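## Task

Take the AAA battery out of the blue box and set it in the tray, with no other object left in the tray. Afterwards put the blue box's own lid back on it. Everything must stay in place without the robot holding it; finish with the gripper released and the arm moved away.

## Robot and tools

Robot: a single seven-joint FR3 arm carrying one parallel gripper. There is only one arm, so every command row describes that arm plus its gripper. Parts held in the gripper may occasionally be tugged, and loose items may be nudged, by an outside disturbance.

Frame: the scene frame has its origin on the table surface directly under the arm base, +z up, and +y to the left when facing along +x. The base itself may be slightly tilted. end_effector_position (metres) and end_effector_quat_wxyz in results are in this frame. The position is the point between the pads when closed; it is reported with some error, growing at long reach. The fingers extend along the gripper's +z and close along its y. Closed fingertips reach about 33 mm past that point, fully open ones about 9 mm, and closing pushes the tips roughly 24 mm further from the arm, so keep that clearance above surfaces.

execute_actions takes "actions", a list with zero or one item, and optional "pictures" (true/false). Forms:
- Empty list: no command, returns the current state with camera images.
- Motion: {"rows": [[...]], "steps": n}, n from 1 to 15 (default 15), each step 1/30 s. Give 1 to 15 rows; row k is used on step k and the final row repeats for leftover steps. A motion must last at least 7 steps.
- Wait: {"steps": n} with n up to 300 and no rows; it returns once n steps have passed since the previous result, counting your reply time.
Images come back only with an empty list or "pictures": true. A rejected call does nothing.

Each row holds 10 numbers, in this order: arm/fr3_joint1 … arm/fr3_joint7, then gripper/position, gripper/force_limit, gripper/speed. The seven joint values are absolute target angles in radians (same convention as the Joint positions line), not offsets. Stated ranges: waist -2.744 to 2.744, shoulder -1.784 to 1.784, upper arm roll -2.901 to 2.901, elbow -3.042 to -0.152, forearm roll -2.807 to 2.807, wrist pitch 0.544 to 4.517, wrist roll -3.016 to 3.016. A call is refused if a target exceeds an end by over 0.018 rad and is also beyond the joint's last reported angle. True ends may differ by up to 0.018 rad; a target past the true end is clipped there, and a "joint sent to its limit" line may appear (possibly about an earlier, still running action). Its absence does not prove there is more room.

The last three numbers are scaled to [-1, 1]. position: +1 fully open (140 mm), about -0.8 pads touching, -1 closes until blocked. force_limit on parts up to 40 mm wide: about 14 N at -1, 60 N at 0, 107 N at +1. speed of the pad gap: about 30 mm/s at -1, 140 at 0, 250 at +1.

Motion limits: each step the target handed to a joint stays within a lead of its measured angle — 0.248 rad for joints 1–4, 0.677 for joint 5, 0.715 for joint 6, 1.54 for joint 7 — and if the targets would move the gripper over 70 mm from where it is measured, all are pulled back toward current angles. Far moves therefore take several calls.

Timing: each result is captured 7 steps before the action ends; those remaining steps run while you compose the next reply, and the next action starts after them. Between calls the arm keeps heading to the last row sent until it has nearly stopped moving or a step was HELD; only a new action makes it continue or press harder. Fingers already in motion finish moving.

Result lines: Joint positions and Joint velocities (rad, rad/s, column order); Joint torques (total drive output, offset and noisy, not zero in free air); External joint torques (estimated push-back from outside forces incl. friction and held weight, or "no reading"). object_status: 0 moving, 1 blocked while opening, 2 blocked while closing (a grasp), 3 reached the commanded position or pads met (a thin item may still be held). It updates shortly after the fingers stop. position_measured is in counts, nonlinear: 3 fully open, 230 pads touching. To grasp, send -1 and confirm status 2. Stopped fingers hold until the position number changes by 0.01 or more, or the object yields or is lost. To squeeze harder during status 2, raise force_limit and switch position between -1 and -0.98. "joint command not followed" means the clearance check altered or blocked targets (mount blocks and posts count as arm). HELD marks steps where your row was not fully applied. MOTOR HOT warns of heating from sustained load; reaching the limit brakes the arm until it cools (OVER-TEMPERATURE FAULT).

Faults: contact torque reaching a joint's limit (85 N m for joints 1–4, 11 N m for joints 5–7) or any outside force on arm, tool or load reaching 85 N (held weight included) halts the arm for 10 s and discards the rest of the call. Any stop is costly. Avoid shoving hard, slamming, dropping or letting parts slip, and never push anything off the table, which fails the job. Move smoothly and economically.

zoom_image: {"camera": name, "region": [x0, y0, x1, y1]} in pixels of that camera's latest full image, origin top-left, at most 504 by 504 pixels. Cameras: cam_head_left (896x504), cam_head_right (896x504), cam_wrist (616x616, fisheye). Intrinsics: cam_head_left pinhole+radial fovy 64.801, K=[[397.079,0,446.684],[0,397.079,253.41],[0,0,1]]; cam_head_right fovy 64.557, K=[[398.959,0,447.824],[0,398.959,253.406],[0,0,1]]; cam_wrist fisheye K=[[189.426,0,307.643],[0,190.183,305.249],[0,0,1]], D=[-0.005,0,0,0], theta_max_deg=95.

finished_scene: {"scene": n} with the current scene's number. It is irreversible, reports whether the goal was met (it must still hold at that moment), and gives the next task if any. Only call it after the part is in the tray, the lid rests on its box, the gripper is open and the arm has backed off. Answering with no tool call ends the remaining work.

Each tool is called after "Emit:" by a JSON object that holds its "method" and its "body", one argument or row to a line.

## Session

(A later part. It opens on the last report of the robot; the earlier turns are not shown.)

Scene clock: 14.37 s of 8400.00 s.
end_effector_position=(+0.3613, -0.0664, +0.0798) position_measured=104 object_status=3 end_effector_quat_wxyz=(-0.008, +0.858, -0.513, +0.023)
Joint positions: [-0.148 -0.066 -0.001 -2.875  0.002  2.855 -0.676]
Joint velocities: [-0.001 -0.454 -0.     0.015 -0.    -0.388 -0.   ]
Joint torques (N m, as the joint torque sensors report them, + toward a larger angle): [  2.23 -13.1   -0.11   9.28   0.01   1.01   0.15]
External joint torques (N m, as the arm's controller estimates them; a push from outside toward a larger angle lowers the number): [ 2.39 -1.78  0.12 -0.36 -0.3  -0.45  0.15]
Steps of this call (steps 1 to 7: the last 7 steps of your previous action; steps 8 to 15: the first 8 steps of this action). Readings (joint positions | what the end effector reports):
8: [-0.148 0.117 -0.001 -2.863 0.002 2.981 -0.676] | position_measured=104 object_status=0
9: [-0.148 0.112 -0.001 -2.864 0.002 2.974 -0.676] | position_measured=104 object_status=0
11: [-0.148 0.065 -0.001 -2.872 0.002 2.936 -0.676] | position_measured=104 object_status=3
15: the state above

Emit:
{"method": "execute_actions", "body": {
  "actions": [
    {"rows":[[-0.146,-0.09,0,-2.83,0,2.75,0.898,-0.47,-0.3,0.5],[-0.146,-0.07,0,-2.78,0,2.73,0.898,-0.47,-0.3,0.5],[-0.146,-0.04,0,-2.73,0,2.72,0.898,-0.47,-0.3,0.5],[-0.146,0,0,-2.69,0,2.71,0.898,-0.47,-0.3,0.5],[-0.146,0.04,0,-2.65,0,2.71,0.898,-0.47,-0.3,0.5],[-0.146,0.08,0,-2.61,0,2.71,0.898,-0.47,-0.3,0.5],[-0.146,0.11,0,-2.59,0,2.71,0.898,-0.47,-0.3,0.5],[-0.146,0.13,0,-2.577,0,2.71,0.898,-0.47,-0.3,0.5]],"steps":15}
  ]
}}

Emit:
{"method": "execute_actions", "body": {
  "actions": [
    {"steps":45}
  ],
  "pictures": true
}}

Emit:
{"method": "zoom_image", "body": {
  "camera": "cam_wrist",
  "region": [250,250,380,360]
}}

Scene clock: 15.27 s of 8400.00 s.
end_effector_position=(+0.4370, -0.0801, +0.0954) position_measured=174 object_status=0 end_effector_quat_wxyz=(+0.015, -0.550, +0.835, -0.016)
Joint positions: [-0.148  0.061 -0.001 -2.631  0.001  2.734  0.223]
Joint velocities: [ 0.     0.847  0.001  0.779  0.    -0.079  2.224]
Joint torques (N m, as the joint torque sensors report them, + toward a larger angle): [  1.74 -25.42   0.02   9.45   0.14   0.96   0.52]
External joint torques (N m, as the arm's controller estimates them; a push from outside toward a larger angle lowers the number): [ 1.61  2.65 -0.18 -0.04 -0.06 -0.46  0.54]
Steps of this call (steps 1 to 7: the last 7 steps of your previous action; steps 8 to 19: the robot went on to your last target; steps 20 to 27: the first 8 steps of this action). Readings (joint positions | what the end effector reports):
20: [-0.148 -0.087 -0.001 -2.872 0.001 2.778 -0.552] | position_measured=104 object_status=0
21: [-0.148 -0.082 -0.001 -2.851 0.001 2.768 -0.402] | position_measured=111 object_status=0
23: [-0.148 -0.054 -0.001 -2.779 0.001 2.751 -0.147] | position_measured=132 object_status=0
27: the state above

Scene clock: 16.77 s of 8400.00 s.
end_effector_position=(+0.4411, -0.0808, +0.0807) position_measured=188 object_status=3 end_effector_quat_wxyz=(+0.003, -0.247, +0.969, -0.002)
Joint positions: [-0.148  0.128 -0.001 -2.579  0.001  2.713  0.89 ]
Joint velocities: [ 0.     0.001  0.001 -0.    -0.001  0.001  0.017]
Joint torques (N m, as the joint torque sensors report them, + toward a larger angle): [  1.45 -27.88  -0.07  16.89   0.02   2.14   0.13]
External joint torques (N m, as the arm's controller estimates them; a push from outside toward a larger angle lowers the number): [ 1.53  0.9  -0.1   0.18 -0.32 -0.32  0.13]
Kept back: nothing.
Steps of this call (steps 1 to 7: the last 7 steps of your previous action; steps 8 to 45: the robot went on to your last target). Readings (joint positions | what the end effector reports):
1: [-0.148 0.085 -0.001 -2.611 0.001 2.731 0.293] | position_measured=185 object_status=0
2: [-0.148 0.102 -0.001 -2.599 0.001 2.728 0.355] | position_measured=188 object_status=0
4: [-0.148 0.120 -0.001 -2.588 0.001 2.723 0.461] | position_measured=188 object_status=0
8: [-0.148 0.128 -0.001 -2.581 0.001 2.717 0.615] | position_measured=188 object_status=3
45: the state above

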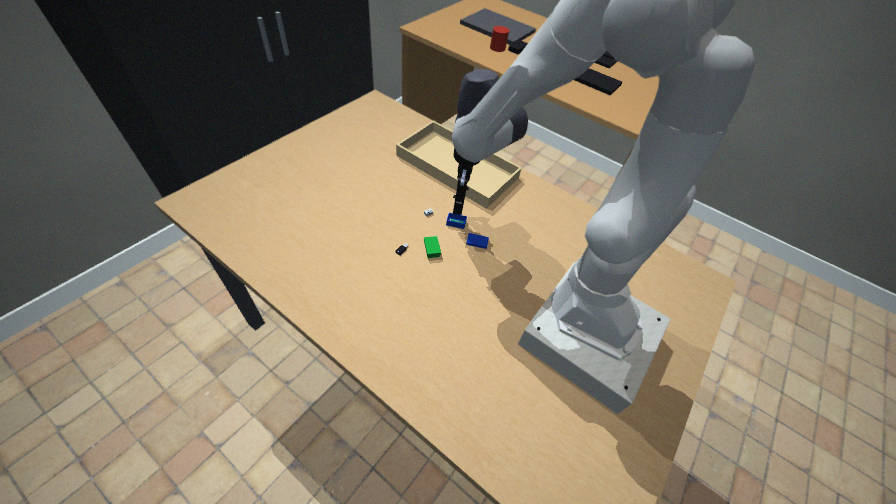

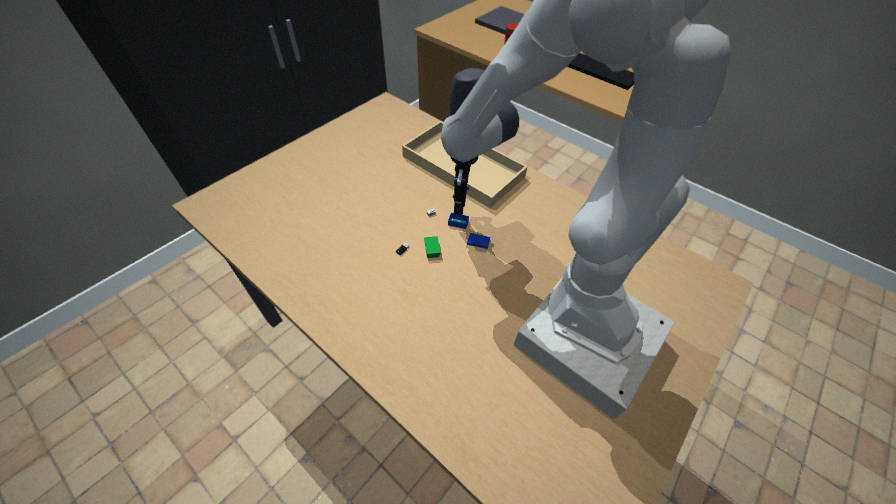

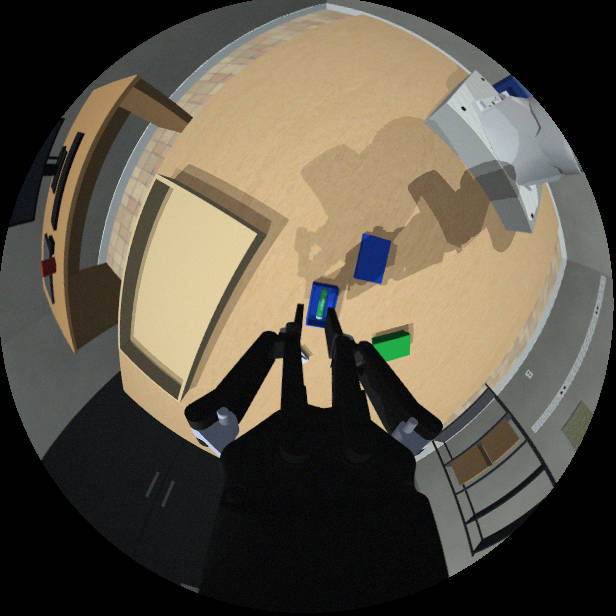

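Region (250, 250, 380, 360) of cam_wrist's 616x616 image, scaled by 3.877, with more detail than that image has; it fills the top 426 rows of this view, and the rest is white.

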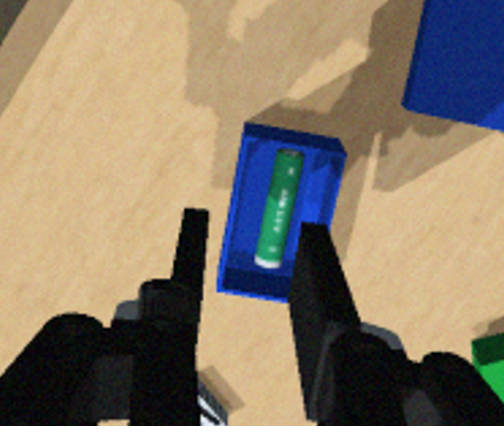

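Emit:
{"method": "execute_actions", "body": {
  "actions": [
    {"rows":[[-0.14,0.115,0,-2.6,0,2.73,0.94,-0.64,-0.3,0.5],[-0.14,0.104,0,-2.626,0,2.74,0.94,-0.64,-0.3,0.5],[-0.14,0.104,0,-2.626,0,2.76,0.94,-0.64,-0.3,0.5],[-0.14,0.12,0,-2.624,0,2.79,0.94,-0.64,-0.3,0.5],[-0.14,0.14,0,-2.622,0,2.8,0.94,-0.64,-0.3,0.5],[-0.14,0.165,0,-2.62,0,2.788,0.94,-0.64,-0.3,0.5]],"steps":15}
  ]
}}

Emit:
{"method": "execute_actions", "body": {
  "actions": [
    {"steps":20}
  ],
  "pictures": true
}}

Emit:
{"method": "zoom_image", "body": {
  "camera": "cam_wrist",
  "region": [250,250,380,360]
}}

Scene clock: 18.37 s of 8400.00 s.
end_effector_position=(+0.4272, -0.0761, +0.0642) position_measured=210 object_status=0 end_effector_quat_wxyz=(+0.000, -0.235, +0.972, -0.001)
Joint positions: [-0.143  0.149 -0.001 -2.617  0.001  2.765  0.919]
Joint velocities: [ 0.001  0.255  0.    -0.055 -0.     0.108  0.059]
Joint torques (N m, as the joint torque sensors report them, + toward a larger angle): [  1.79 -30.45   0.49  15.84   0.03   3.27   0.05]
External joint torques (N m, as the arm's controller estimates them; a push from outside toward a larger angle lowers the number): [ 1.86  2.11  0.41 -1.81 -0.26  0.43  0.05]
Steps of this call (steps 1 to 15: the robot went on to your last target; steps 16 to 40: nothing new was sent; steps 41 to 48: the first 8 steps of this action). Readings (joint positions | what the end effector reports):
41: [-0.147 0.126 -0.001 -2.582 0.001 2.715 0.898] | position_measured=188 object_status=0
42: [-0.146 0.120 -0.001 -2.592 0.001 2.719 0.902] | position_measured=195 object_status=0
44: [-0.144 0.113 -0.001 -2.611 0.001 2.735 0.909] | position_measured=209 object_status=0
48: the state above

Scene clock: 19.03 s of 8400.00 s.
end_effector_position=(+0.4265, -0.0759, +0.0586) position_measured=210 object_status=3 end_effector_quat_wxyz=(+0.001, -0.227, +0.974, -0.002)
Joint positions: [-0.143  0.164 -0.001 -2.62   0.001  2.785  0.935]
Joint velocities: [ 0.001 -0.    -0.001  0.    -0.     0.002  0.009]
Joint torques (N m, as the joint torque sensors report them, + toward a larger angle): [  1.22 -27.42  -0.12  14.19   0.03   2.81   0.06]
External joint torques (N m, as the arm's controller estimates them; a push from outside toward a larger angle lowers the number): [ 1.34  1.25 -0.15 -1.27 -0.26  0.34  0.06]
Kept back: nothing.
Steps of this call (steps 1 to 7: the last 7 steps of your previous action; steps 8 to 20: the robot went on to your last target). Readings (joint positions | what the end effector reports):
1: [-0.143 0.156 -0.001 -2.618 0.001 2.768 0.921] | position_measured=210 object_status=0
2: [-0.143 0.160 -0.001 -2.619 0.001 2.770 0.922] | position_measured=210 object_status=0
4: [-0.143 0.164 -0.001 -2.620 0.001 2.775 0.925] | position_measured=210 object_status=0
8: [-0.143 0.164 -0.001 -2.620 0.001 2.781 0.929] | position_measured=210 object_status=3
20: the state above

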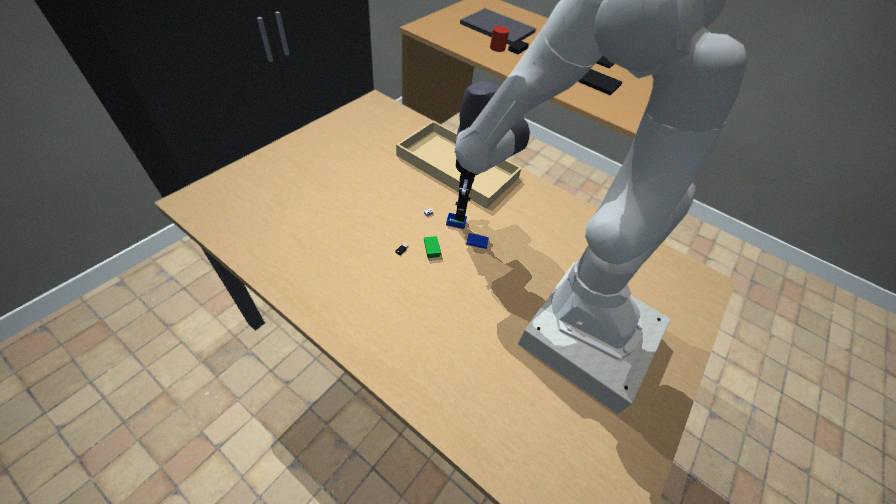

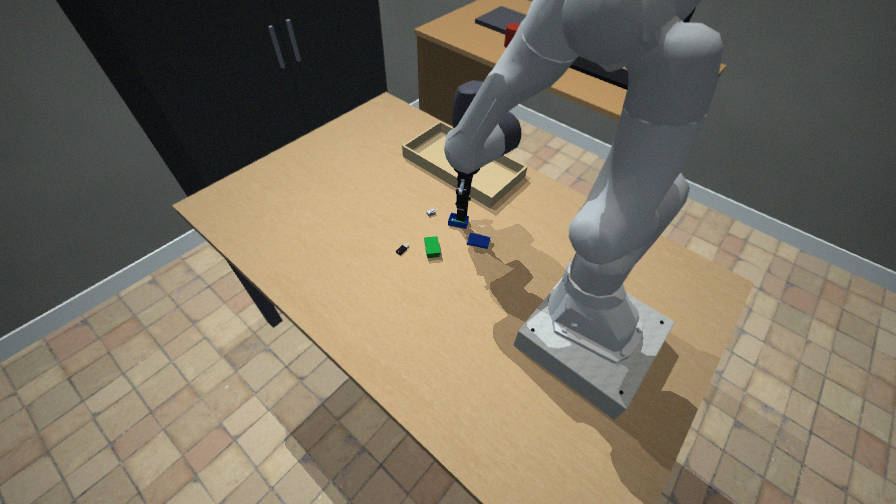

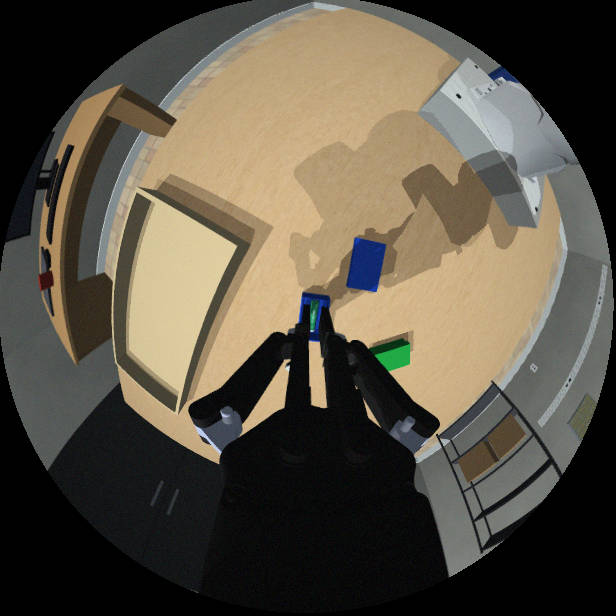

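Region (250, 250, 380, 360) of cam_wrist's 616x616 image, scaled by 3.877, with more detail than that image has; it fills the top 426 rows of this view, and the rest is white.

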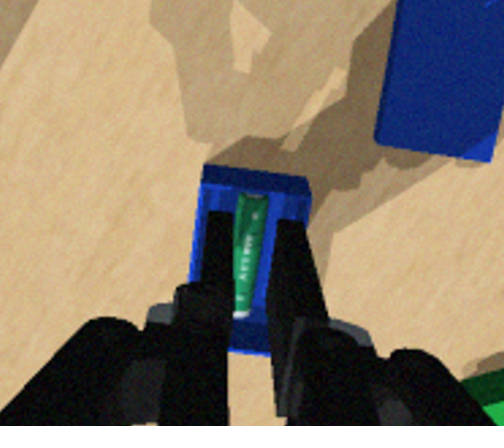

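Emit:
{"method": "execute_actions", "body": {
  "actions": [
    {"rows":[[-0.14,0.175,0,-2.619,0,2.81,0.94,-0.64,-0.3,0.2],[-0.14,0.185,0,-2.618,0,2.82,0.94,-0.64,-0.3,0.2],[-0.14,0.195,0,-2.617,0,2.83,0.94,-0.64,-0.3,0.2],[-0.14,0.205,0,-2.616,0,2.84,0.94,-0.64,-0.3,0.2],[-0.14,0.213,0,-2.615,0,2.84,0.94,-0.64,-0.3,0.2],[-0.14,0.213,0,-2.615,0,2.831,0.94,-0.64,-0.3,0.2]],"steps":15}
  ]
}}

Emit:
{"method": "execute_actions", "body": {
  "actions": [
    {"steps":12}
  ],
  "pictures": true
}}

Emit:
{"method": "zoom_image", "body": {
  "camera": "cam_wrist",
  "region": [250,250,380,360]
}}

Scene clock: 19.77 s of 8400.00 s.
end_effector_position=(+0.4234, -0.0754, +0.0433) position_measured=210 object_status=3 end_effector_quat_wxyz=(-0.002, -0.226, +0.974, -0.000)
Joint positions: [-0.143  0.208 -0.001 -2.617  0.001  2.819  0.937]
Joint velocities: [-0.001  0.085  0.     0.     0.001  0.047  0.001]
Joint torques (N m, as the joint torque sensors report them, + toward a larger angle): [  2.47 -29.93   0.36  14.61  -0.06   3.14   0.13]
External joint torques (N m, as the arm's controller estimates them; a push from outside toward a larger angle lowers the number): [ 2.54  1.61  0.23 -1.29 -0.31  0.48  0.13]
Steps of this call (steps 1 to 14: the robot went on to your last target; steps 15 to 22: the first 8 steps of this action). Readings (joint positions | what the end effector reports):
15: [-0.143 0.165 -0.001 -2.620 0.001 2.789 0.936] | position_measured=210 object_status=3
16: [-0.143 0.169 -0.001 -2.619 0.001 2.794 0.936] | position_measured=210 object_status=3
18: [-0.143 0.183 -0.001 -2.618 0.001 2.806 0.936] | position_measured=210 object_status=3
22: the state above

Scene clock: 20.17 s of 8400.00 s.
end_effector_position=(+0.4249, -0.0757, +0.0426) position_measured=210 object_status=3 end_effector_quat_wxyz=(+0.000, -0.226, +0.974, -0.001)
Joint positions: [-0.143  0.211 -0.001 -2.617  0.001  2.828  0.937]
Joint velocities: [ 0.002  0.002 -0.     0.    -0.001  0.007 -0.001]
Joint torques (N m, as the joint torque sensors report them, + toward a larger angle): [  1.97 -28.28  -0.18  14.47   0.05   2.85   0.15]
External joint torques (N m, as the arm's controller estimates them; a push from outside toward a larger angle lowers the number): [ 2.02  1.01 -0.33 -0.09 -0.2   0.41  0.15]
Kept back: nothing.
Steps of this call (steps 1 to 7: the last 7 steps of your previous action; steps 8 to 12: the robot went on to your last target). Readings (joint positions | what the end effector reports):
1: [-0.143 0.210 -0.001 -2.617 0.001 2.821 0.937] | position_measured=210 object_status=3
2: [-0.143 0.211 -0.001 -2.617 0.001 2.822 0.937] | position_measured=210 object_status=3
4: [-0.143 0.211 -0.001 -2.617 0.001 2.824 0.937] | position_measured=210 object_status=3
8: [-0.143 0.211 -0.001 -2.617 0.001 2.826 0.937] | position_measured=210 object_status=3
12: the state above

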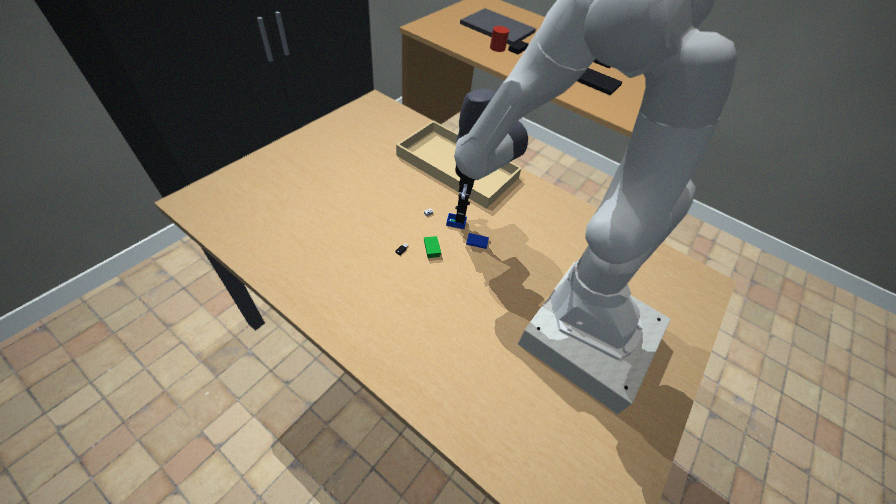

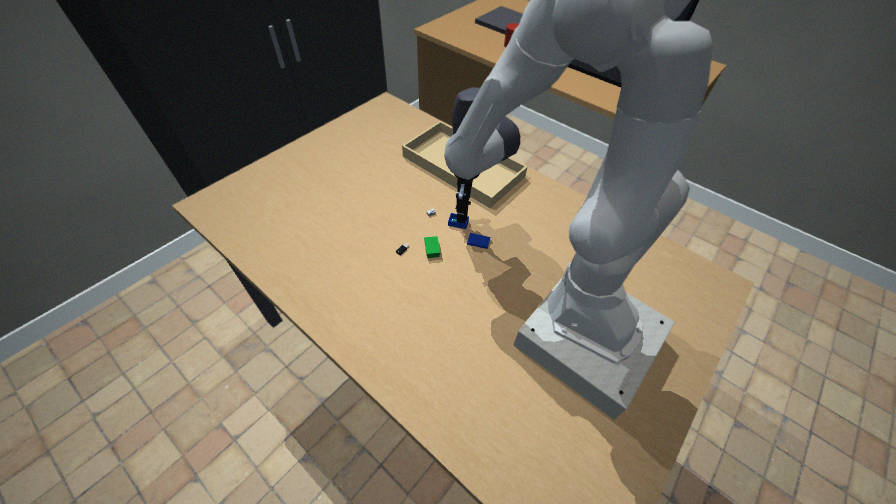

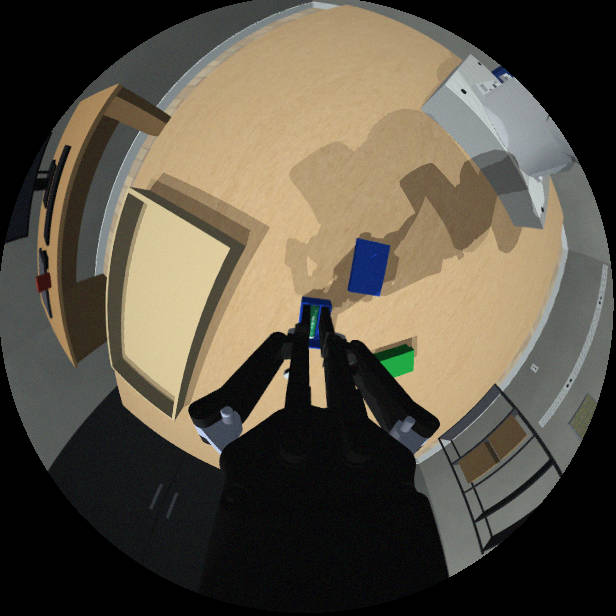

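Region (250, 250, 380, 360) of cam_wrist's 616x616 image, scaled by 3.877, with more detail than that image has; it fills the top 426 rows of this view, and the rest is white.

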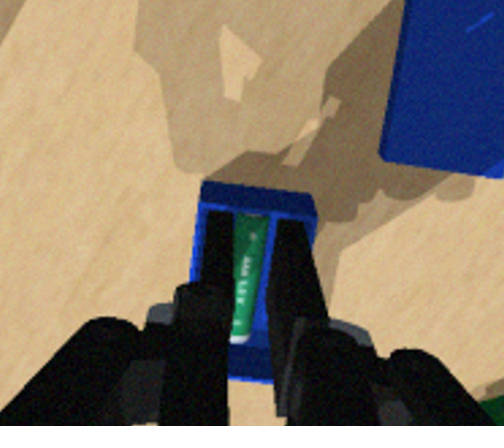

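Emit:
{"method": "execute_actions", "body": {
  "actions": [
    {"rows":[[-0.141,0.218,0,-2.615,0,2.84,0.94,-0.64,-0.3,0.2],[-0.141,0.223,0,-2.614,0,2.85,0.94,-0.64,-0.3,0.2],[-0.141,0.228,0,-2.614,0,2.855,0.94,-0.64,-0.3,0.2],[-0.141,0.233,0,-2.613,0,2.855,0.94,-0.64,-0.3,0.2],[-0.141,0.233,0,-2.613,0,2.85,0.94,-0.64,-0.3,0.2]],"steps":15}
  ]
}}

Emit:
{"method": "execute_actions", "body": {
  "actions": [
    {"rows":[[-0.141,0.233,0,-2.613,0,2.85,0.94,-1,-0.3,-0.3]],"steps":15}
  ]
}}

Emit:
{"method": "execute_actions", "body": {
  "actions": [
    {"steps":10}
  ]
}}

Scene clock: 20.83 s of 8400.00 s.
end_effector_position=(+0.4242, -0.0756, +0.0363) position_measured=210 object_status=3 end_effector_quat_wxyz=(-0.000, -0.226, +0.974, -0.001)
Joint positions: [-0.143  0.231 -0.001 -2.615  0.001  2.844  0.937]
Joint velocities: [ 0.002  0.026 -0.    -0.    -0.001  0.021  0.   ]
Joint torques (N m, as the joint torque sensors report them, + toward a larger angle): [  1.9  -28.24  -0.07  14.62   0.01   3.02   0.14]
External joint torques (N m, as the arm's controller estimates them; a push from outside toward a larger angle lowers the number): [ 1.94  2.07 -0.24 -0.05 -0.23  0.51  0.14]
Steps of this call (steps 1 to 12: the robot went on to your last target; steps 13 to 20: the first 8 steps of this action). Readings (joint positions | what the end effector reports):
13: [-0.143 0.212 -0.001 -2.617 0.001 2.830 0.937] | position_measured=210 object_status=3
14: [-0.143 0.214 -0.001 -2.616 0.001 2.833 0.937] | position_measured=210 object_status=3
16: [-0.143 0.221 -0.001 -2.615 0.001 2.839 0.937] | position_measured=210 object_status=3
20: the state above

Scene clock: 21.33 s of 8400.00 s.
end_effector_position=(+0.4253, -0.0758, +0.0364) position_measured=219 object_status=0 end_effector_quat_wxyz=(+0.001, -0.226, +0.974, -0.002)
Joint positions: [-0.143  0.231 -0.001 -2.615  0.001  2.847  0.937]
Joint velocities: [ 0.001  0.001  0.001  0.001 -0.001  0.001 -0.   ]
Joint torques (N m, as the joint torque sensors report them, + toward a larger angle): [  1.17 -28.35   0.16  14.02  -0.02   2.96   0.14]
External joint torques (N m, as the arm's controller estimates them; a push from outside toward a larger angle lowers the number): [ 1.19  1.32 -0.03 -0.27 -0.25  0.51  0.14]
Steps of this call (steps 1 to 7: the last 7 steps of your previous action; steps 8 to 15: the first 8 steps of this action). Readings (joint positions | what the end effector reports):
8: [-0.143 0.231 -0.001 -2.615 0.001 2.847 0.937] | position_measured=210 object_status=0
9: [-0.143 0.231 -0.001 -2.615 0.001 2.847 0.937] | position_measured=214 object_status=0
11: [-0.143 0.231 -0.001 -2.615 0.001 2.847 0.937] | position_measured=219 object_status=0
15: the state above

Scene clock: 21.67 s of 8400.00 s.
end_effector_position=(+0.4253, -0.0758, +0.0364) position_measured=219 object_status=2 end_effector_quat_wxyz=(+0.001, -0.226, +0.974, -0.002)
Joint positions: [-0.143  0.231 -0.001 -2.615  0.001  2.847  0.937]
Joint velocities: [ 0.001 -0.    -0.    -0.    -0.    -0.001 -0.001]
Joint torques (N m, as the joint torque sensors report them, + toward a larger angle): [  2.2  -27.95  -0.19  14.34  -0.08   2.84   0.07]
External joint torques (N m, as the arm's controller estimates them; a push from outside toward a larger angle lowers the number): [ 2.29  1.8  -0.31  0.02 -0.32  0.39  0.07]
Kept back: nothing.
Steps of this call (steps 1 to 7: the last 7 steps of your previous action; steps 8 to 10: the robot went on to your last target). Readings (joint positions | what the end effector reports):
1: [-0.143 0.231 -0.001 -2.615 0.001 2.847 0.937] | position_measured=219 object_status=0
2: [-0.143 0.231 -0.001 -2.615 0.001 2.847 0.937] | position_measured=219 object_status=0
4: [-0.143 0.231 -0.001 -2.615 0.001 2.847 0.937] | position_measured=219 object_status=0
8: [-0.143 0.231 -0.001 -2.615 0.001 2.847 0.937] | position_measured=219 object_status=2
10: the state above

Emit:
{"method": "execute_actions", "body": {
  "actions": [
    {"rows":[[-0.141,0.222,0,-2.614,0,2.83,0.94,-1,-0.3,-0.3],[-0.141,0.21,0,-2.615,0,2.81,0.94,-1,-0.3,-0.3],[-0.141,0.195,0,-2.616,0,2.79,0.94,-1,-0.3,-0.3],[-0.141,0.175,0,-2.618,0,2.76,0.94,-1,-0.3,-0.3],[-0.141,0.15,0,-2.618,0,2.73,0.94,-1,-0.3,-0.3],[-0.141,0.12,0,-2.618,0,2.7,0.94,-1,-0.3,-0.3],[-0.141,0.09,0,-2.618,0,2.66,0.94,-1,-0.3,-0.3],[-0.141,0.05,0,-2.618,0,2.62,0.94,-1,-0.3,-0.3],[-0.141,0.01,0,-2.617,0,2.58,0.94,-1,-0.3,-0.3],[-0.141,-0.041,0,-2.617,0,2.58,0.94,-1,-0.3,-0.3]],"steps":15}
  ]
}}

Emit:
{"method": "execute_actions", "body": {
  "actions": [
    {"rows":[[-0.18,-0.02,0,-2.55,0,2.55,0.94,-1,-0.3,-0.3],[-0.22,0.03,0,-2.48,0,2.52,0.94,-1,-0.3,-0.3],[-0.26,0.08,0,-2.4,0,2.5,0.94,-1,-0.3,-0.3],[-0.3,0.14,0,-2.32,0,2.47,0.94,-1,-0.3,-0.3],[-0.34,0.2,0,-2.24,0,2.45,0.94,-1,-0.3,-0.3],[-0.38,0.26,0,-2.16,0,2.43,0.94,-1,-0.3,-0.3],[-0.41,0.31,0,-2.1,0,2.41,0.94,-1,-0.3,-0.3],[-0.44,0.359,0,-2.043,0,2.405,0.94,-1,-0.3,-0.3]],"steps":15}
  ]
}}

Emit:
{"method": "execute_actions", "body": {
  "actions": [
    {"steps":15}
  ],
  "pictures": true
}}

Scene clock: 23.23 s of 8400.00 s.
end_effector_position=(+0.4259, -0.0757, +0.0716) position_measured=219 object_status=2 end_effector_quat_wxyz=(-0.001, -0.226, +0.974, -0.001)
Joint positions: [-0.143  0.125 -0.001 -2.619  0.001  2.741  0.937]
Joint velocities: [ 0.    -0.887  0.001 -0.015  0.001 -0.743 -0.   ]
Joint torques (N m, as the joint torque sensors report them, + toward a larger angle): [  1.64 -29.35   0.57  16.84   0.01   2.7    0.05]
External joint torques (N m, as the arm's controller estimates them; a push from outside toward a larger angle lowers the number): [ 1.62 -0.27  0.42 -1.62 -0.26 -0.49  0.05]
Steps of this call (steps 1 to 15: the robot went on to your last target; steps 16 to 39: nothing new was sent; steps 40 to 47: the first 8 steps of this action). Readings (joint positions | what the end effector reports):
40: [-0.143 0.231 -0.001 -2.615 0.001 2.845 0.937] | position_measured=219 object_status=2
41: [-0.143 0.227 -0.001 -2.615 0.001 2.840 0.937] | position_measured=219 object_status=2
43: [-0.143 0.210 -0.001 -2.616 0.001 2.820 0.937] | position_measured=219 object_status=2
47: the state above

Scene clock: 23.73 s of 8400.00 s.
end_effector_position=(+0.5272, -0.1940, +0.1509) position_measured=219 object_status=2 end_effector_quat_wxyz=(+0.029, -0.140, +0.990, -0.016)
Joint positions: [-0.327  0.198  0.007 -2.244  0.     2.506  0.937]
Joint velocities: [-0.831  1.253 -0.043  1.62   0.    -0.318  0.   ]
Joint torques (N m, as the joint torque sensors report them, + toward a larger angle): [ -1.01 -34.91  -0.99  10.68   0.57   0.41   0.04]
External joint torques (N m, as the arm's controller estimates them; a push from outside toward a larger angle lowers the number): [-1.26  2.06 -0.88  0.02  0.12 -0.52  0.03]
Steps of this call (steps 1 to 7: the last 7 steps of your previous action; steps 8 to 15: the first 8 steps of this action). Readings (joint positions | what the end effector reports):
8: [-0.148 -0.035 0.002 -2.602 0.001 2.612 0.937] | position_measured=219 object_status=2
9: [-0.162 -0.020 0.006 -2.572 0.001 2.594 0.937] | position_measured=219 object_status=2
11: [-0.212 0.041 0.009 -2.470 0.000 2.561 0.937] | position_measured=219 object_status=2
15: the state above

Scene clock: 24.23 s of 8400.00 s.
end_effector_position=(+0.5321, -0.2741, +0.1313) position_measured=219 object_status=2 end_effector_quat_wxyz=(+0.005, -0.079, +0.997, -0.004)
Joint positions: [-0.442  0.358 -0.001 -2.045  0.     2.413  0.937]
Joint velocities: [ 0.001  0.001  0.005  0.005 -0.    -0.033 -0.   ]
Joint torques (N m, as the joint torque sensors report them, + toward a larger angle): [  2.23 -39.5    0.94  20.85   0.63   2.21   0.05]
External joint torques (N m, as the arm's controller estimates them; a push from outside toward a larger angle lowers the number): [ 2.61  0.72  0.95 -0.16  0.09 -0.26  0.05]
Kept back: nothing.
Steps of this call (steps 1 to 7: the last 7 steps of your previous action; steps 8 to 15: the robot went on to your last target). Readings (joint positions | what the end effector reports):
1: [-0.356 0.240 0.006 -2.189 0.000 2.492 0.937] | position_measured=219 object_status=2
2: [-0.382 0.279 0.004 -2.140 0.000 2.479 0.937] | position_measured=219 object_status=2
4: [-0.420 0.327 -0.003 -2.084 0.000 2.457 0.937] | position_measured=219 object_status=2
8: [-0.444 0.356 -0.008 -2.053 0.000 2.430 0.937] | position_measured=219 object_status=2
15: the state above

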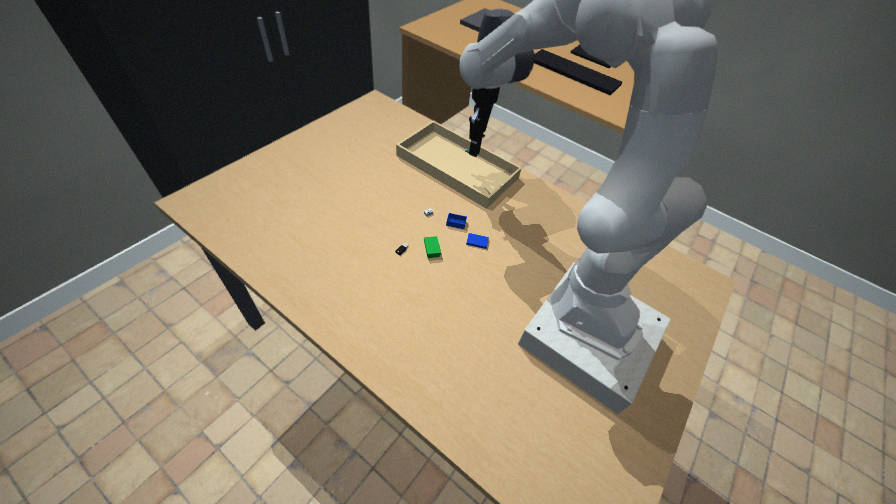

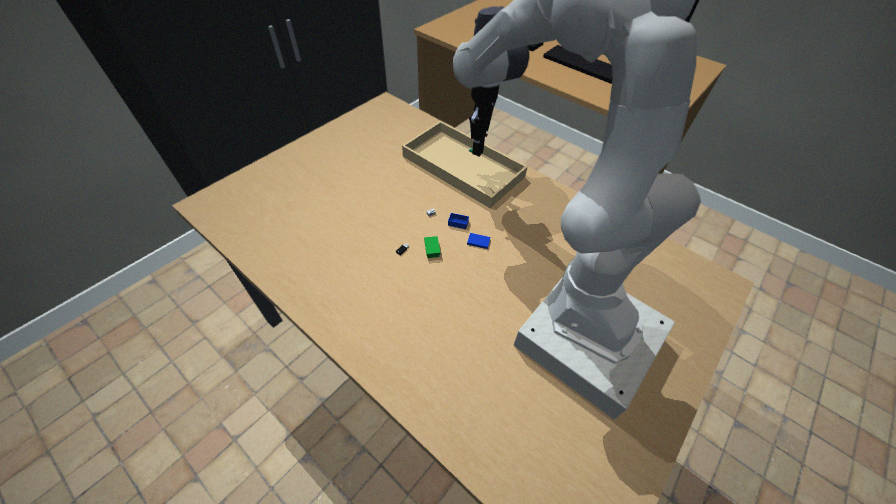

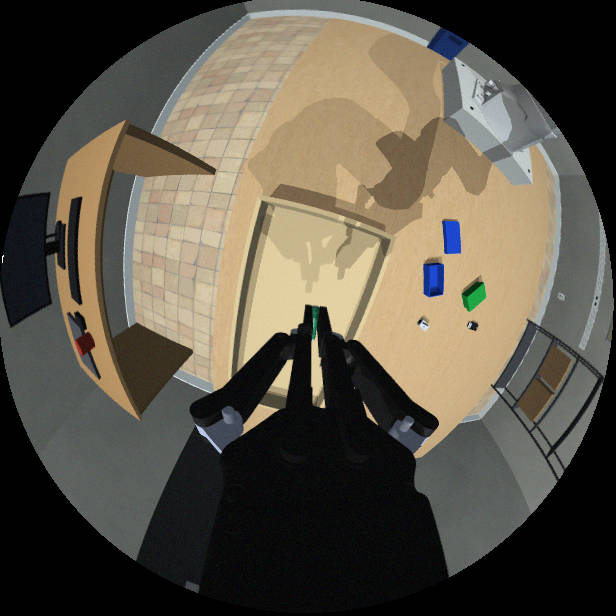

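Centred over the tray. Lower and release.

Emit:
{"method": "execute_actions", "body": {
  "actions": [
    {"rows":[[-0.44,0.38,0,-2.043,0,2.45,0.94,-1,-0.3,-0.3],[-0.44,0.405,0,-2.043,0,2.48,0.94,-1,-0.3,-0.3],[-0.44,0.43,0,-2.042,0,2.51,0.94,-1,-0.3,-0.3],[-0.44,0.455,0,-2.042,0,2.54,0.94,-1,-0.3,-0.3],[-0.44,0.48,0,-2.041,0,2.57,0.94,-1,-0.3,-0.3],[-0.44,0.5,0,-2.041,0,2.59,0.94,-1,-0.3,-0.3],[-0.44,0.515,0,-2.04,0,2.59,0.94,-1,-0.3,-0.3],[-0.44,0.527,0,-2.04,0,2.57,0.94,-1,-0.3,-0.3]],"steps":15}
  ]
}}

Emit:
{"method": "execute_actions", "body": {
  "actions": [
    {"steps":12}
  ]
}}

Scene clock: 24.87 s of 8400.00 s.
end_effector_position=(+0.5312, -0.2737, +0.0667) position_measured=219 object_status=2 end_effector_quat_wxyz=(-0.000, -0.079, +0.997, -0.001)
Joint positions: [-0.442  0.487 -0.001 -2.038  0.     2.523  0.937]
Joint velocities: [ 0.     0.602  0.002 -0.028  0.001  0.256  0.001]
Joint torques (N m, as the joint torque sensors report them, + toward a larger angle): [  2.07 -47.52   0.71  18.99   0.36   3.17   0.05]
External joint torques (N m, as the arm's controller estimates them; a push from outside toward a larger angle lowers the number): [ 2.04  1.3   0.24 -2.26 -0.1   0.54  0.05]
Steps of this call (steps 1 to 11: the robot went on to your last target; steps 12 to 19: the first 8 steps of this action). Readings (joint positions | what the end effector reports):
12: [-0.442 0.360 -0.001 -2.044 0.000 2.413 0.937] | position_measured=219 object_status=2
13: [-0.442 0.367 -0.001 -2.042 0.000 2.425 0.937] | position_measured=219 object_status=2
15: [-0.442 0.397 -0.001 -2.038 0.000 2.457 0.937] | position_measured=219 object_status=2
19: the state above

Scene clock: 25.27 s of 8400.00 s.
end_effector_position=(+0.5275, -0.2719, +0.0442) position_measured=219 object_status=2 end_effector_quat_wxyz=(-0.002, -0.079, +0.997, +0.000)
Joint positions: [-0.442  0.528 -0.001 -2.042  0.     2.563  0.937]
Joint velocities: [-0.001 -0.001  0.001 -0.    -0.001  0.03   0.   ]
Joint torques (N m, as the joint torque sensors report them, + toward a larger angle): [  1.2  -43.17   0.78  19.38   0.5    2.93  -0.04]
External joint torques (N m, as the arm's controller estimates them; a push from outside toward a larger angle lowers the number): [ 1.15 -0.26  0.29  0.51  0.07  0.5  -0.04]
Kept back: nothing.
Steps of this call (steps 1 to 7: the last 7 steps of your previous action; steps 8 to 12: the robot went on to your last target). Readings (joint positions | what the end effector reports):
1: [-0.442 0.504 -0.001 -2.040 0.000 2.531 0.937] | position_measured=219 object_status=2
2: [-0.442 0.517 -0.001 -2.042 0.000 2.536 0.937] | position_measured=219 object_status=2
4: [-0.442 0.529 -0.001 -2.044 0.000 2.545 0.937] | position_measured=219 object_status=2
8: [-0.442 0.528 -0.001 -2.042 0.000 2.556 0.937] | position_measured=219 object_status=2
12: the state above

Emit:
{"method": "execute_actions", "body": {
  "actions": [
    {"rows":[[-0.44,0.535,0,-2.04,0,2.578,0.94,-1,-0.3,-0.3],[-0.44,0.535,0,-2.04,0,2.578,0.94,-1,-0.3,-0.3],[-0.44,0.535,0,-2.04,0,2.578,0.94,-1,-0.3,-0.3],[-0.44,0.535,0,-2.04,0,2.578,0.94,-0.5,-0.3,0.3],[-0.44,0.535,0,-2.04,0,2.578,0.94,-0.5,-0.3,0.3],[-0.44,0.535,0,-2.04,0,2.578,0.94,-0.5,-0.3,0.3],[-0.44,0.535,0,-2.04,0,2.578,0.94,-0.5,-0.3,0.3],[-0.44,0.535,0,-2.04,0,2.578,0.94,-0.5,-0.3,0.3],[-0.44,0.5,0,-2.04,0,2.54,0.94,-0.5,-0.3,0.3],[-0.44,0.45,0,-2.04,0,2.48,0.94,-0.5,-0.3,0.3],[-0.44,0.4,0,-2.04,0,2.43,0.94,-0.5,-0.3,0.3],[-0.44,0.33,0,-2.043,0,2.38,0.94,-0.5,-0.3,0.3]],"steps":15}
  ]
}}

Emit:
{"method": "execute_actions", "body": {
  "actions": [
    {"rows":[[-0.42,0.28,0,-2.1,0,2.4,0.7,-0.2,-0.3,0.5],[-0.38,0.2,0,-2.2,0,2.42,0.3,0.2,-0.3,0.5],[-0.34,0.12,0,-2.32,0,2.46,0,0.2,-0.3,0.5],[-0.3,0.04,0,-2.44,0,2.5,-0.673,0.2,-0.3,0.5],[-0.26,-0.04,0,-2.56,0,2.55,-0.673,0.2,-0.3,0.5],[-0.22,-0.1,0,-2.66,0,2.6,-0.673,0.2,-0.3,0.5],[-0.18,-0.15,0,-2.76,0,2.65,-0.673,0.2,-0.3,0.5],[-0.143,-0.18,0,-2.86,0,2.7,-0.673,0.2,-0.3,0.5]],"steps":15}
  ]
}}

Emit:
{"method": "execute_actions", "body": {
  "actions": [
    {"steps":20}
  ]
}}

Emit:
{"method": "execute_actions", "body": {
  "actions": [
    {"rows":[[-0.143,-0.13,0,-2.875,0,2.78,-0.673,0.2,-0.3,0.5],[-0.143,-0.09,0,-2.88,0,2.82,-0.673,0.2,-0.3,0.5],[-0.143,-0.048,0,-2.88,0,2.835,-0.673,0.2,-0.3,0.5]],"steps":15}
  ]
}}

Emit:
{"method": "execute_actions", "body": {
  "actions": [
    {"steps":15}
  ],
  "pictures": true
}}

Scene clock: 26.47 s of 8400.00 s.
end_effector_position=(+0.5290, -0.2727, +0.0419) position_measured=192 object_status=0 end_effector_quat_wxyz=(+0.000, -0.079, +0.997, -0.001)
Joint positions: [-0.442  0.534 -0.001 -2.041  0.     2.574  0.937]
Joint velocities: [-0.001  0.001  0.002 -0.     0.     0.012  0.001]
Joint torques (N m, as the joint torque sensors report them, + toward a larger angle): [  1.56 -41.64   0.67  18.64   0.49   2.98   0.  ]
External joint torques (N m, as the arm's controller estimates them; a push from outside toward a larger angle lowers the number): [ 1.55  1.48  0.2  -0.26  0.07  0.52  0.  ]
Steps of this call (steps 1 to 28: the robot went on to your last target; steps 29 to 36: the first 8 steps of this action). Readings (joint positions | what the end effector reports):
29: [-0.442 0.528 -0.001 -2.042 0.000 2.569 0.937] | position_measured=219 object_status=2
30: [-0.442 0.530 -0.001 -2.041 0.000 2.570 0.937] | position_measured=219 object_status=2
32: [-0.442 0.532 -0.001 -2.041 0.000 2.572 0.937] | position_measured=219 object_status=0
36: the state above

Scene clock: 26.97 s of 8400.00 s.
end_effector_position=(+0.5042, -0.1661, +0.1914) position_measured=121 object_status=0 end_effector_quat_wxyz=(+0.043, -0.428, +0.902, -0.042)
Joint positions: [-0.279  0.012 -0.007 -2.388  0.001  2.517  0.364]
Joint velocities: [ 0.991 -1.469  0.091 -1.435  0.001  0.642 -2.155]
Joint torques (N m, as the joint torque sensors report them, + toward a larger angle): [ -0.99 -21.85  -2.37  21.73   0.58   3.7   -0.71]
External joint torques (N m, as the arm's controller estimates them; a push from outside toward a larger angle lowers the number): [ 2.25  0.15  0.36 -2.92  0.13  0.49 -0.71]
Steps of this call (steps 1 to 7: the last 7 steps of your previous action; steps 8 to 15: the first 8 steps of this action). Readings (joint positions | what the end effector reports):
8: [-0.440 0.335 -0.002 -2.050 0.000 2.448 0.918] | position_measured=192 object_status=0
9: [-0.431 0.296 -0.006 -2.084 0.000 2.446 0.863] | position_measured=184 object_status=0
11: [-0.397 0.207 -0.010 -2.185 0.001 2.453 0.703] | position_measured=163 object_status=0
15: the state above

Scene clock: 27.63 s of 8400.00 s.
end_effector_position=(+0.3562, -0.0638, +0.1105) position_measured=104 object_status=3 end_effector_quat_wxyz=(-0.002, +0.818, -0.575, +0.007)
Joint positions: [-0.146 -0.178  0.001 -2.858  0.     2.691 -0.525]
Joint velocities: [-0.002 -0.004  0.    -0.002 -0.     0.038 -0.481]
Joint torques (N m, as the joint torque sensors report them, + toward a larger angle): [  2.54 -19.15  -1.6   14.34   0.37   3.06  -0.23]
External joint torques (N m, as the arm's controller estimates them; a push from outside toward a larger angle lowers the number): [ 2.64 -0.52 -1.32 -2.85  0.    0.53 -0.24]
Kept back: nothing.
Steps of this call (steps 1 to 7: the last 7 steps of your previous action; steps 8 to 20: the robot went on to your last target). Readings (joint positions | what the end effector reports):
1: [-0.244 -0.040 -0.005 -2.443 0.001 2.545 0.279] | position_measured=111 object_status=0
2: [-0.213 -0.088 -0.000 -2.504 0.001 2.571 0.195] | position_measured=105 object_status=0
4: [-0.174 -0.139 0.009 -2.605 0.000 2.603 0.074] | position_measured=104 object_status=0
8: [-0.153 -0.166 0.006 -2.773 0.000 2.644 -0.129] | position_measured=104 object_status=3
20: the state above

Scene clock: 27.90 s of 8400.00 s.
end_effector_position=(+0.3355, -0.0602, +0.0683) position_measured=104 object_status=3 end_effector_quat_wxyz=(+0.007, +0.842, -0.539, -0.013)
Joint positions: [-0.146 -0.053  0.001 -2.881  0.     2.797 -0.609]
Joint velocities: [-0.001  0.091 -0.001 -0.007  0.001  0.194 -0.199]
Joint torques (N m, as the joint torque sensors report them, + toward a larger angle): [  2.56 -22.31  -1.39  15.57   0.27   3.44  -0.29]
External joint torques (N m, as the arm's controller estimates them; a push from outside toward a larger angle lowers the number): [ 2.64  1.24 -1.27 -1.22  0.    0.56 -0.29]
Steps of this call (steps 1 to 8: the first 8 steps of this action). Readings (joint positions | what the end effector reports):
1: [-0.146 -0.172 0.001 -2.859 0.000 2.705 -0.540] | position_measured=104 object_status=3
2: [-0.146 -0.154 0.001 -2.861 0.000 2.725 -0.553] | position_measured=104 object_status=3
4: [-0.146 -0.099 0.001 -2.869 0.000 2.761 -0.576] | position_measured=104 object_status=3
8: the state above

Scene clock: 28.40 s of 8400.00 s.
end_effector_position=(+0.3451, -0.0619, +0.0700) position_measured=104 object_status=3 end_effector_quat_wxyz=(+0.001, +0.855, -0.519, +0.001)
Joint positions: [-0.146 -0.05   0.001 -2.881  0.     2.831 -0.658]
Joint velocities: [-0.     0.    -0.    -0.001  0.001  0.01  -0.039]
Joint torques (N m, as the joint torque sensors report them, + toward a larger angle): [  1.69 -19.53  -1.61  14.5    0.22   3.04  -0.37]
External joint torques (N m, as the arm's controller estimates them; a push from outside toward a larger angle lowers the number): [ 1.77  1.1  -1.48 -0.14 -0.04  0.51 -0.37]
Kept back: nothing.
Steps of this call (steps 1 to 7: the last 7 steps of your previous action; steps 8 to 15: the robot went on to your last target). Readings (joint positions | what the end effector reports):
1: [-0.146 -0.051 0.001 -2.881 0.000 2.803 -0.616] | position_measured=104 object_status=3
2: [-0.146 -0.050 0.001 -2.881 0.000 2.808 -0.621] | position_measured=104 object_status=3
4: [-0.146 -0.050 0.001 -2.881 0.000 2.816 -0.631] | position_measured=104 object_status=3
8: [-0.146 -0.050 0.001 -2.881 0.000 2.825 -0.645] | position_measured=104 object_status=3
15: the state above

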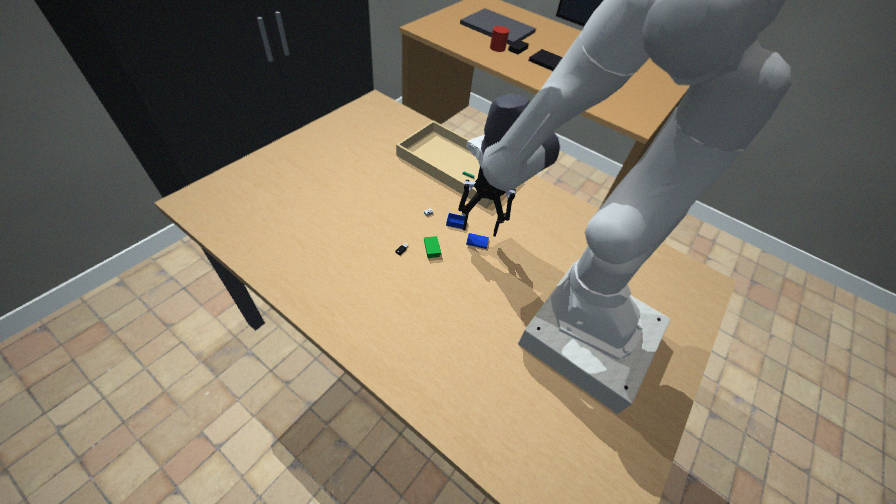

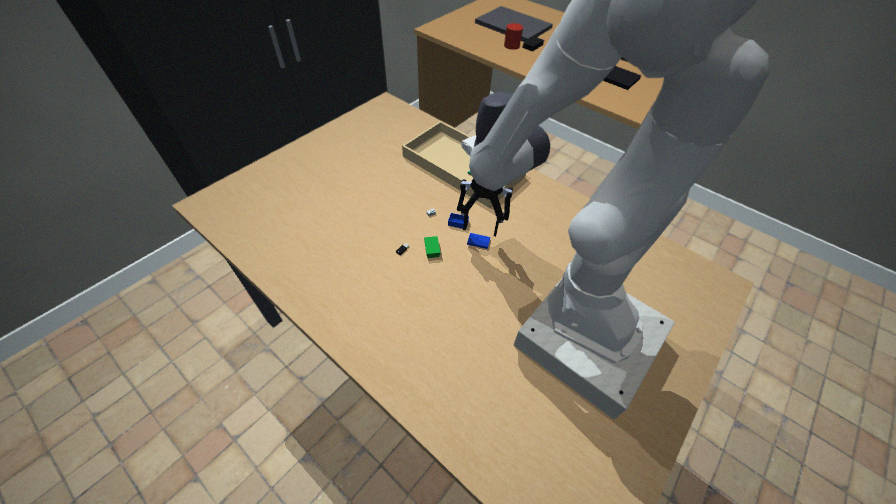

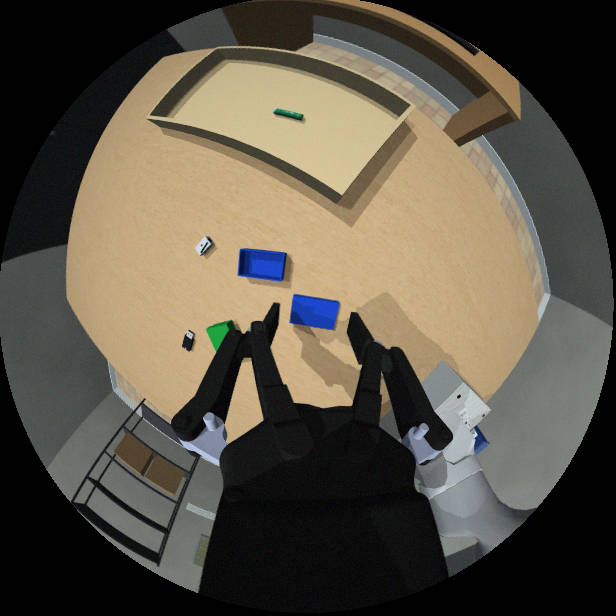

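Emit:
{"method": "execute_actions", "body": {
  "actions": [
    {"rows":[[-0.143,-0.03,0,-2.878,0,2.87,-0.673,0.2,-0.3,0.3],[-0.143,-0.01,0,-2.876,0,2.9,-0.673,0.2,-0.3,0.3],[-0.143,0.01,0,-2.874,0,2.93,-0.673,0.2,-0.3,0.3],[-0.143,0.03,0,-2.872,0,2.95,-0.673,0.2,-0.3,0.3],[-0.143,0.05,0,-2.87,0,2.97,-0.673,0.2,-0.3,0.3],[-0.143,0.07,0,-2.867,0,2.99,-0.673,0.2,-0.3,0.3],[-0.143,0.085,0,-2.865,0,2.99,-0.673,0.2,-0.3,0.3],[-0.143,0.1,0,-2.863,0,2.99,-0.673,0.2,-0.3,0.3],[-0.143,0.113,0,-2.862,0,2.98,-0.673,0.2,-0.3,0.3]],"steps":15}
  ]
}}

Emit:
{"method": "execute_actions", "body": {
  "actions": [
    {"rows":[[-0.143,0.113,0,-2.862,0,2.98,-0.673,0.2,-0.3,0.3],[-0.143,0.113,0,-2.862,0,2.98,-0.673,0.2,-0.3,0.3],[-0.143,0.113,0,-2.862,0,2.98,-0.673,0.2,-0.3,0.3],[-0.143,0.113,0,-2.862,0,2.98,-0.673,-1,-0.3,0.3]],"steps":15}
  ]
}}

Emit:
{"method": "execute_actions", "body": {
  "actions": [
    {"steps":12}
  ]
}}

Scene clock: 29.27 s of 8400.00 s.
end_effector_position=(+0.3471, -0.0623, +0.0435) position_measured=104 object_status=3 end_effector_quat_wxyz=(-0.000, +0.858, -0.514, +0.004)
Joint positions: [-0.146  0.061  0.001 -2.869  0.     2.935 -0.669]
Joint velocities: [ 0.001  0.51   0.001  0.053 -0.     0.317 -0.003]
Joint torques (N m, as the joint torque sensors report them, + toward a larger angle): [  1.89 -23.71  -1.17  12.78   0.16   3.31  -0.2 ]
External joint torques (N m, as the arm's controller estimates them; a push from outside toward a larger angle lowers the number): [ 1.86  1.64 -1.27  0.11  0.    0.73 -0.2 ]
Steps of this call (steps 1 to 15: the robot went on to your last target; steps 16 to 18: nothing new was sent; steps 19 to 26: the first 8 steps of this action). Readings (joint positions | what the end effector reports):
19: [-0.146 -0.047 0.001 -2.880 0.000 2.837 -0.668] | position_measured=104 object_status=3
20: [-0.146 -0.039 0.001 -2.879 0.000 2.848 -0.668] | position_measured=104 object_status=3
22: [-0.146 -0.011 0.001 -2.875 0.000 2.876 -0.669] | position_measured=104 object_status=3
26: the state above

Scene clock: 29.77 s of 8400.00 s.
end_effector_position=(+0.3456, -0.0620, +0.0312) position_measured=138 object_status=0 end_effector_quat_wxyz=(+0.000, +0.858, -0.514, +0.002)
Joint positions: [-0.146  0.11   0.001 -2.863  0.     2.975 -0.67 ]
Joint velocities: [ 0.    -0.001 -0.001  0.022  0.001  0.026  0.001]
Joint torques (N m, as the joint torque sensors report them, + toward a larger angle): [  1.6  -20.84  -1.15  10.86   0.15   2.77  -0.3 ]
External joint torques (N m, as the arm's controller estimates them; a push from outside toward a larger angle lowers the number): [ 1.67  2.95 -1.18 -0.54 -0.01  0.38 -0.29]
Steps of this call (steps 1 to 7: the last 7 steps of your previous action; steps 8 to 15: the first 8 steps of this action). Readings (joint positions | what the end effector reports):
8: [-0.146 0.111 0.001 -2.865 0.000 2.968 -0.669] | position_measured=104 object_status=3
9: [-0.146 0.111 0.001 -2.864 0.000 2.970 -0.669] | position_measured=104 object_status=3
11: [-0.146 0.111 0.001 -2.864 0.000 2.972 -0.669] | position_measured=104 object_status=0
15: the state above

Scene clock: 30.17 s of 8400.00 s.
end_effector_position=(+0.3459, -0.0621, +0.0311) position_measured=140 object_status=2 end_effector_quat_wxyz=(+0.000, +0.858, -0.514, +0.003)
Joint positions: [-0.146  0.111  0.001 -2.863  0.     2.977 -0.67 ]
Joint velocities: [ 0.001  0.    -0.001  0.    -0.001  0.002  0.   ]
Joint torques (N m, as the joint torque sensors report them, + toward a larger angle): [  2.38 -22.68  -1.74  11.54   0.12   2.95  -0.27]
External joint torques (N m, as the arm's controller estimates them; a push from outside toward a larger angle lowers the number): [ 2.43  0.67 -1.8  -0.36 -0.02  0.42 -0.27]
Kept back: nothing.
Steps of this call (steps 1 to 7: the last 7 steps of your previous action; steps 8 to 12: the robot went on to your last target). Readings (joint positions | what the end effector reports):
1: [-0.146 0.110 0.001 -2.863 0.000 2.976 -0.670] | position_measured=140 object_status=0
2: [-0.146 0.110 0.001 -2.863 0.000 2.976 -0.670] | position_measured=140 object_status=0
4: [-0.146 0.111 0.001 -2.863 0.000 2.977 -0.670] | position_measured=140 object_status=0
8: [-0.146 0.111 0.001 -2.863 0.000 2.977 -0.670] | position_measured=140 object_status=0
12: the state above


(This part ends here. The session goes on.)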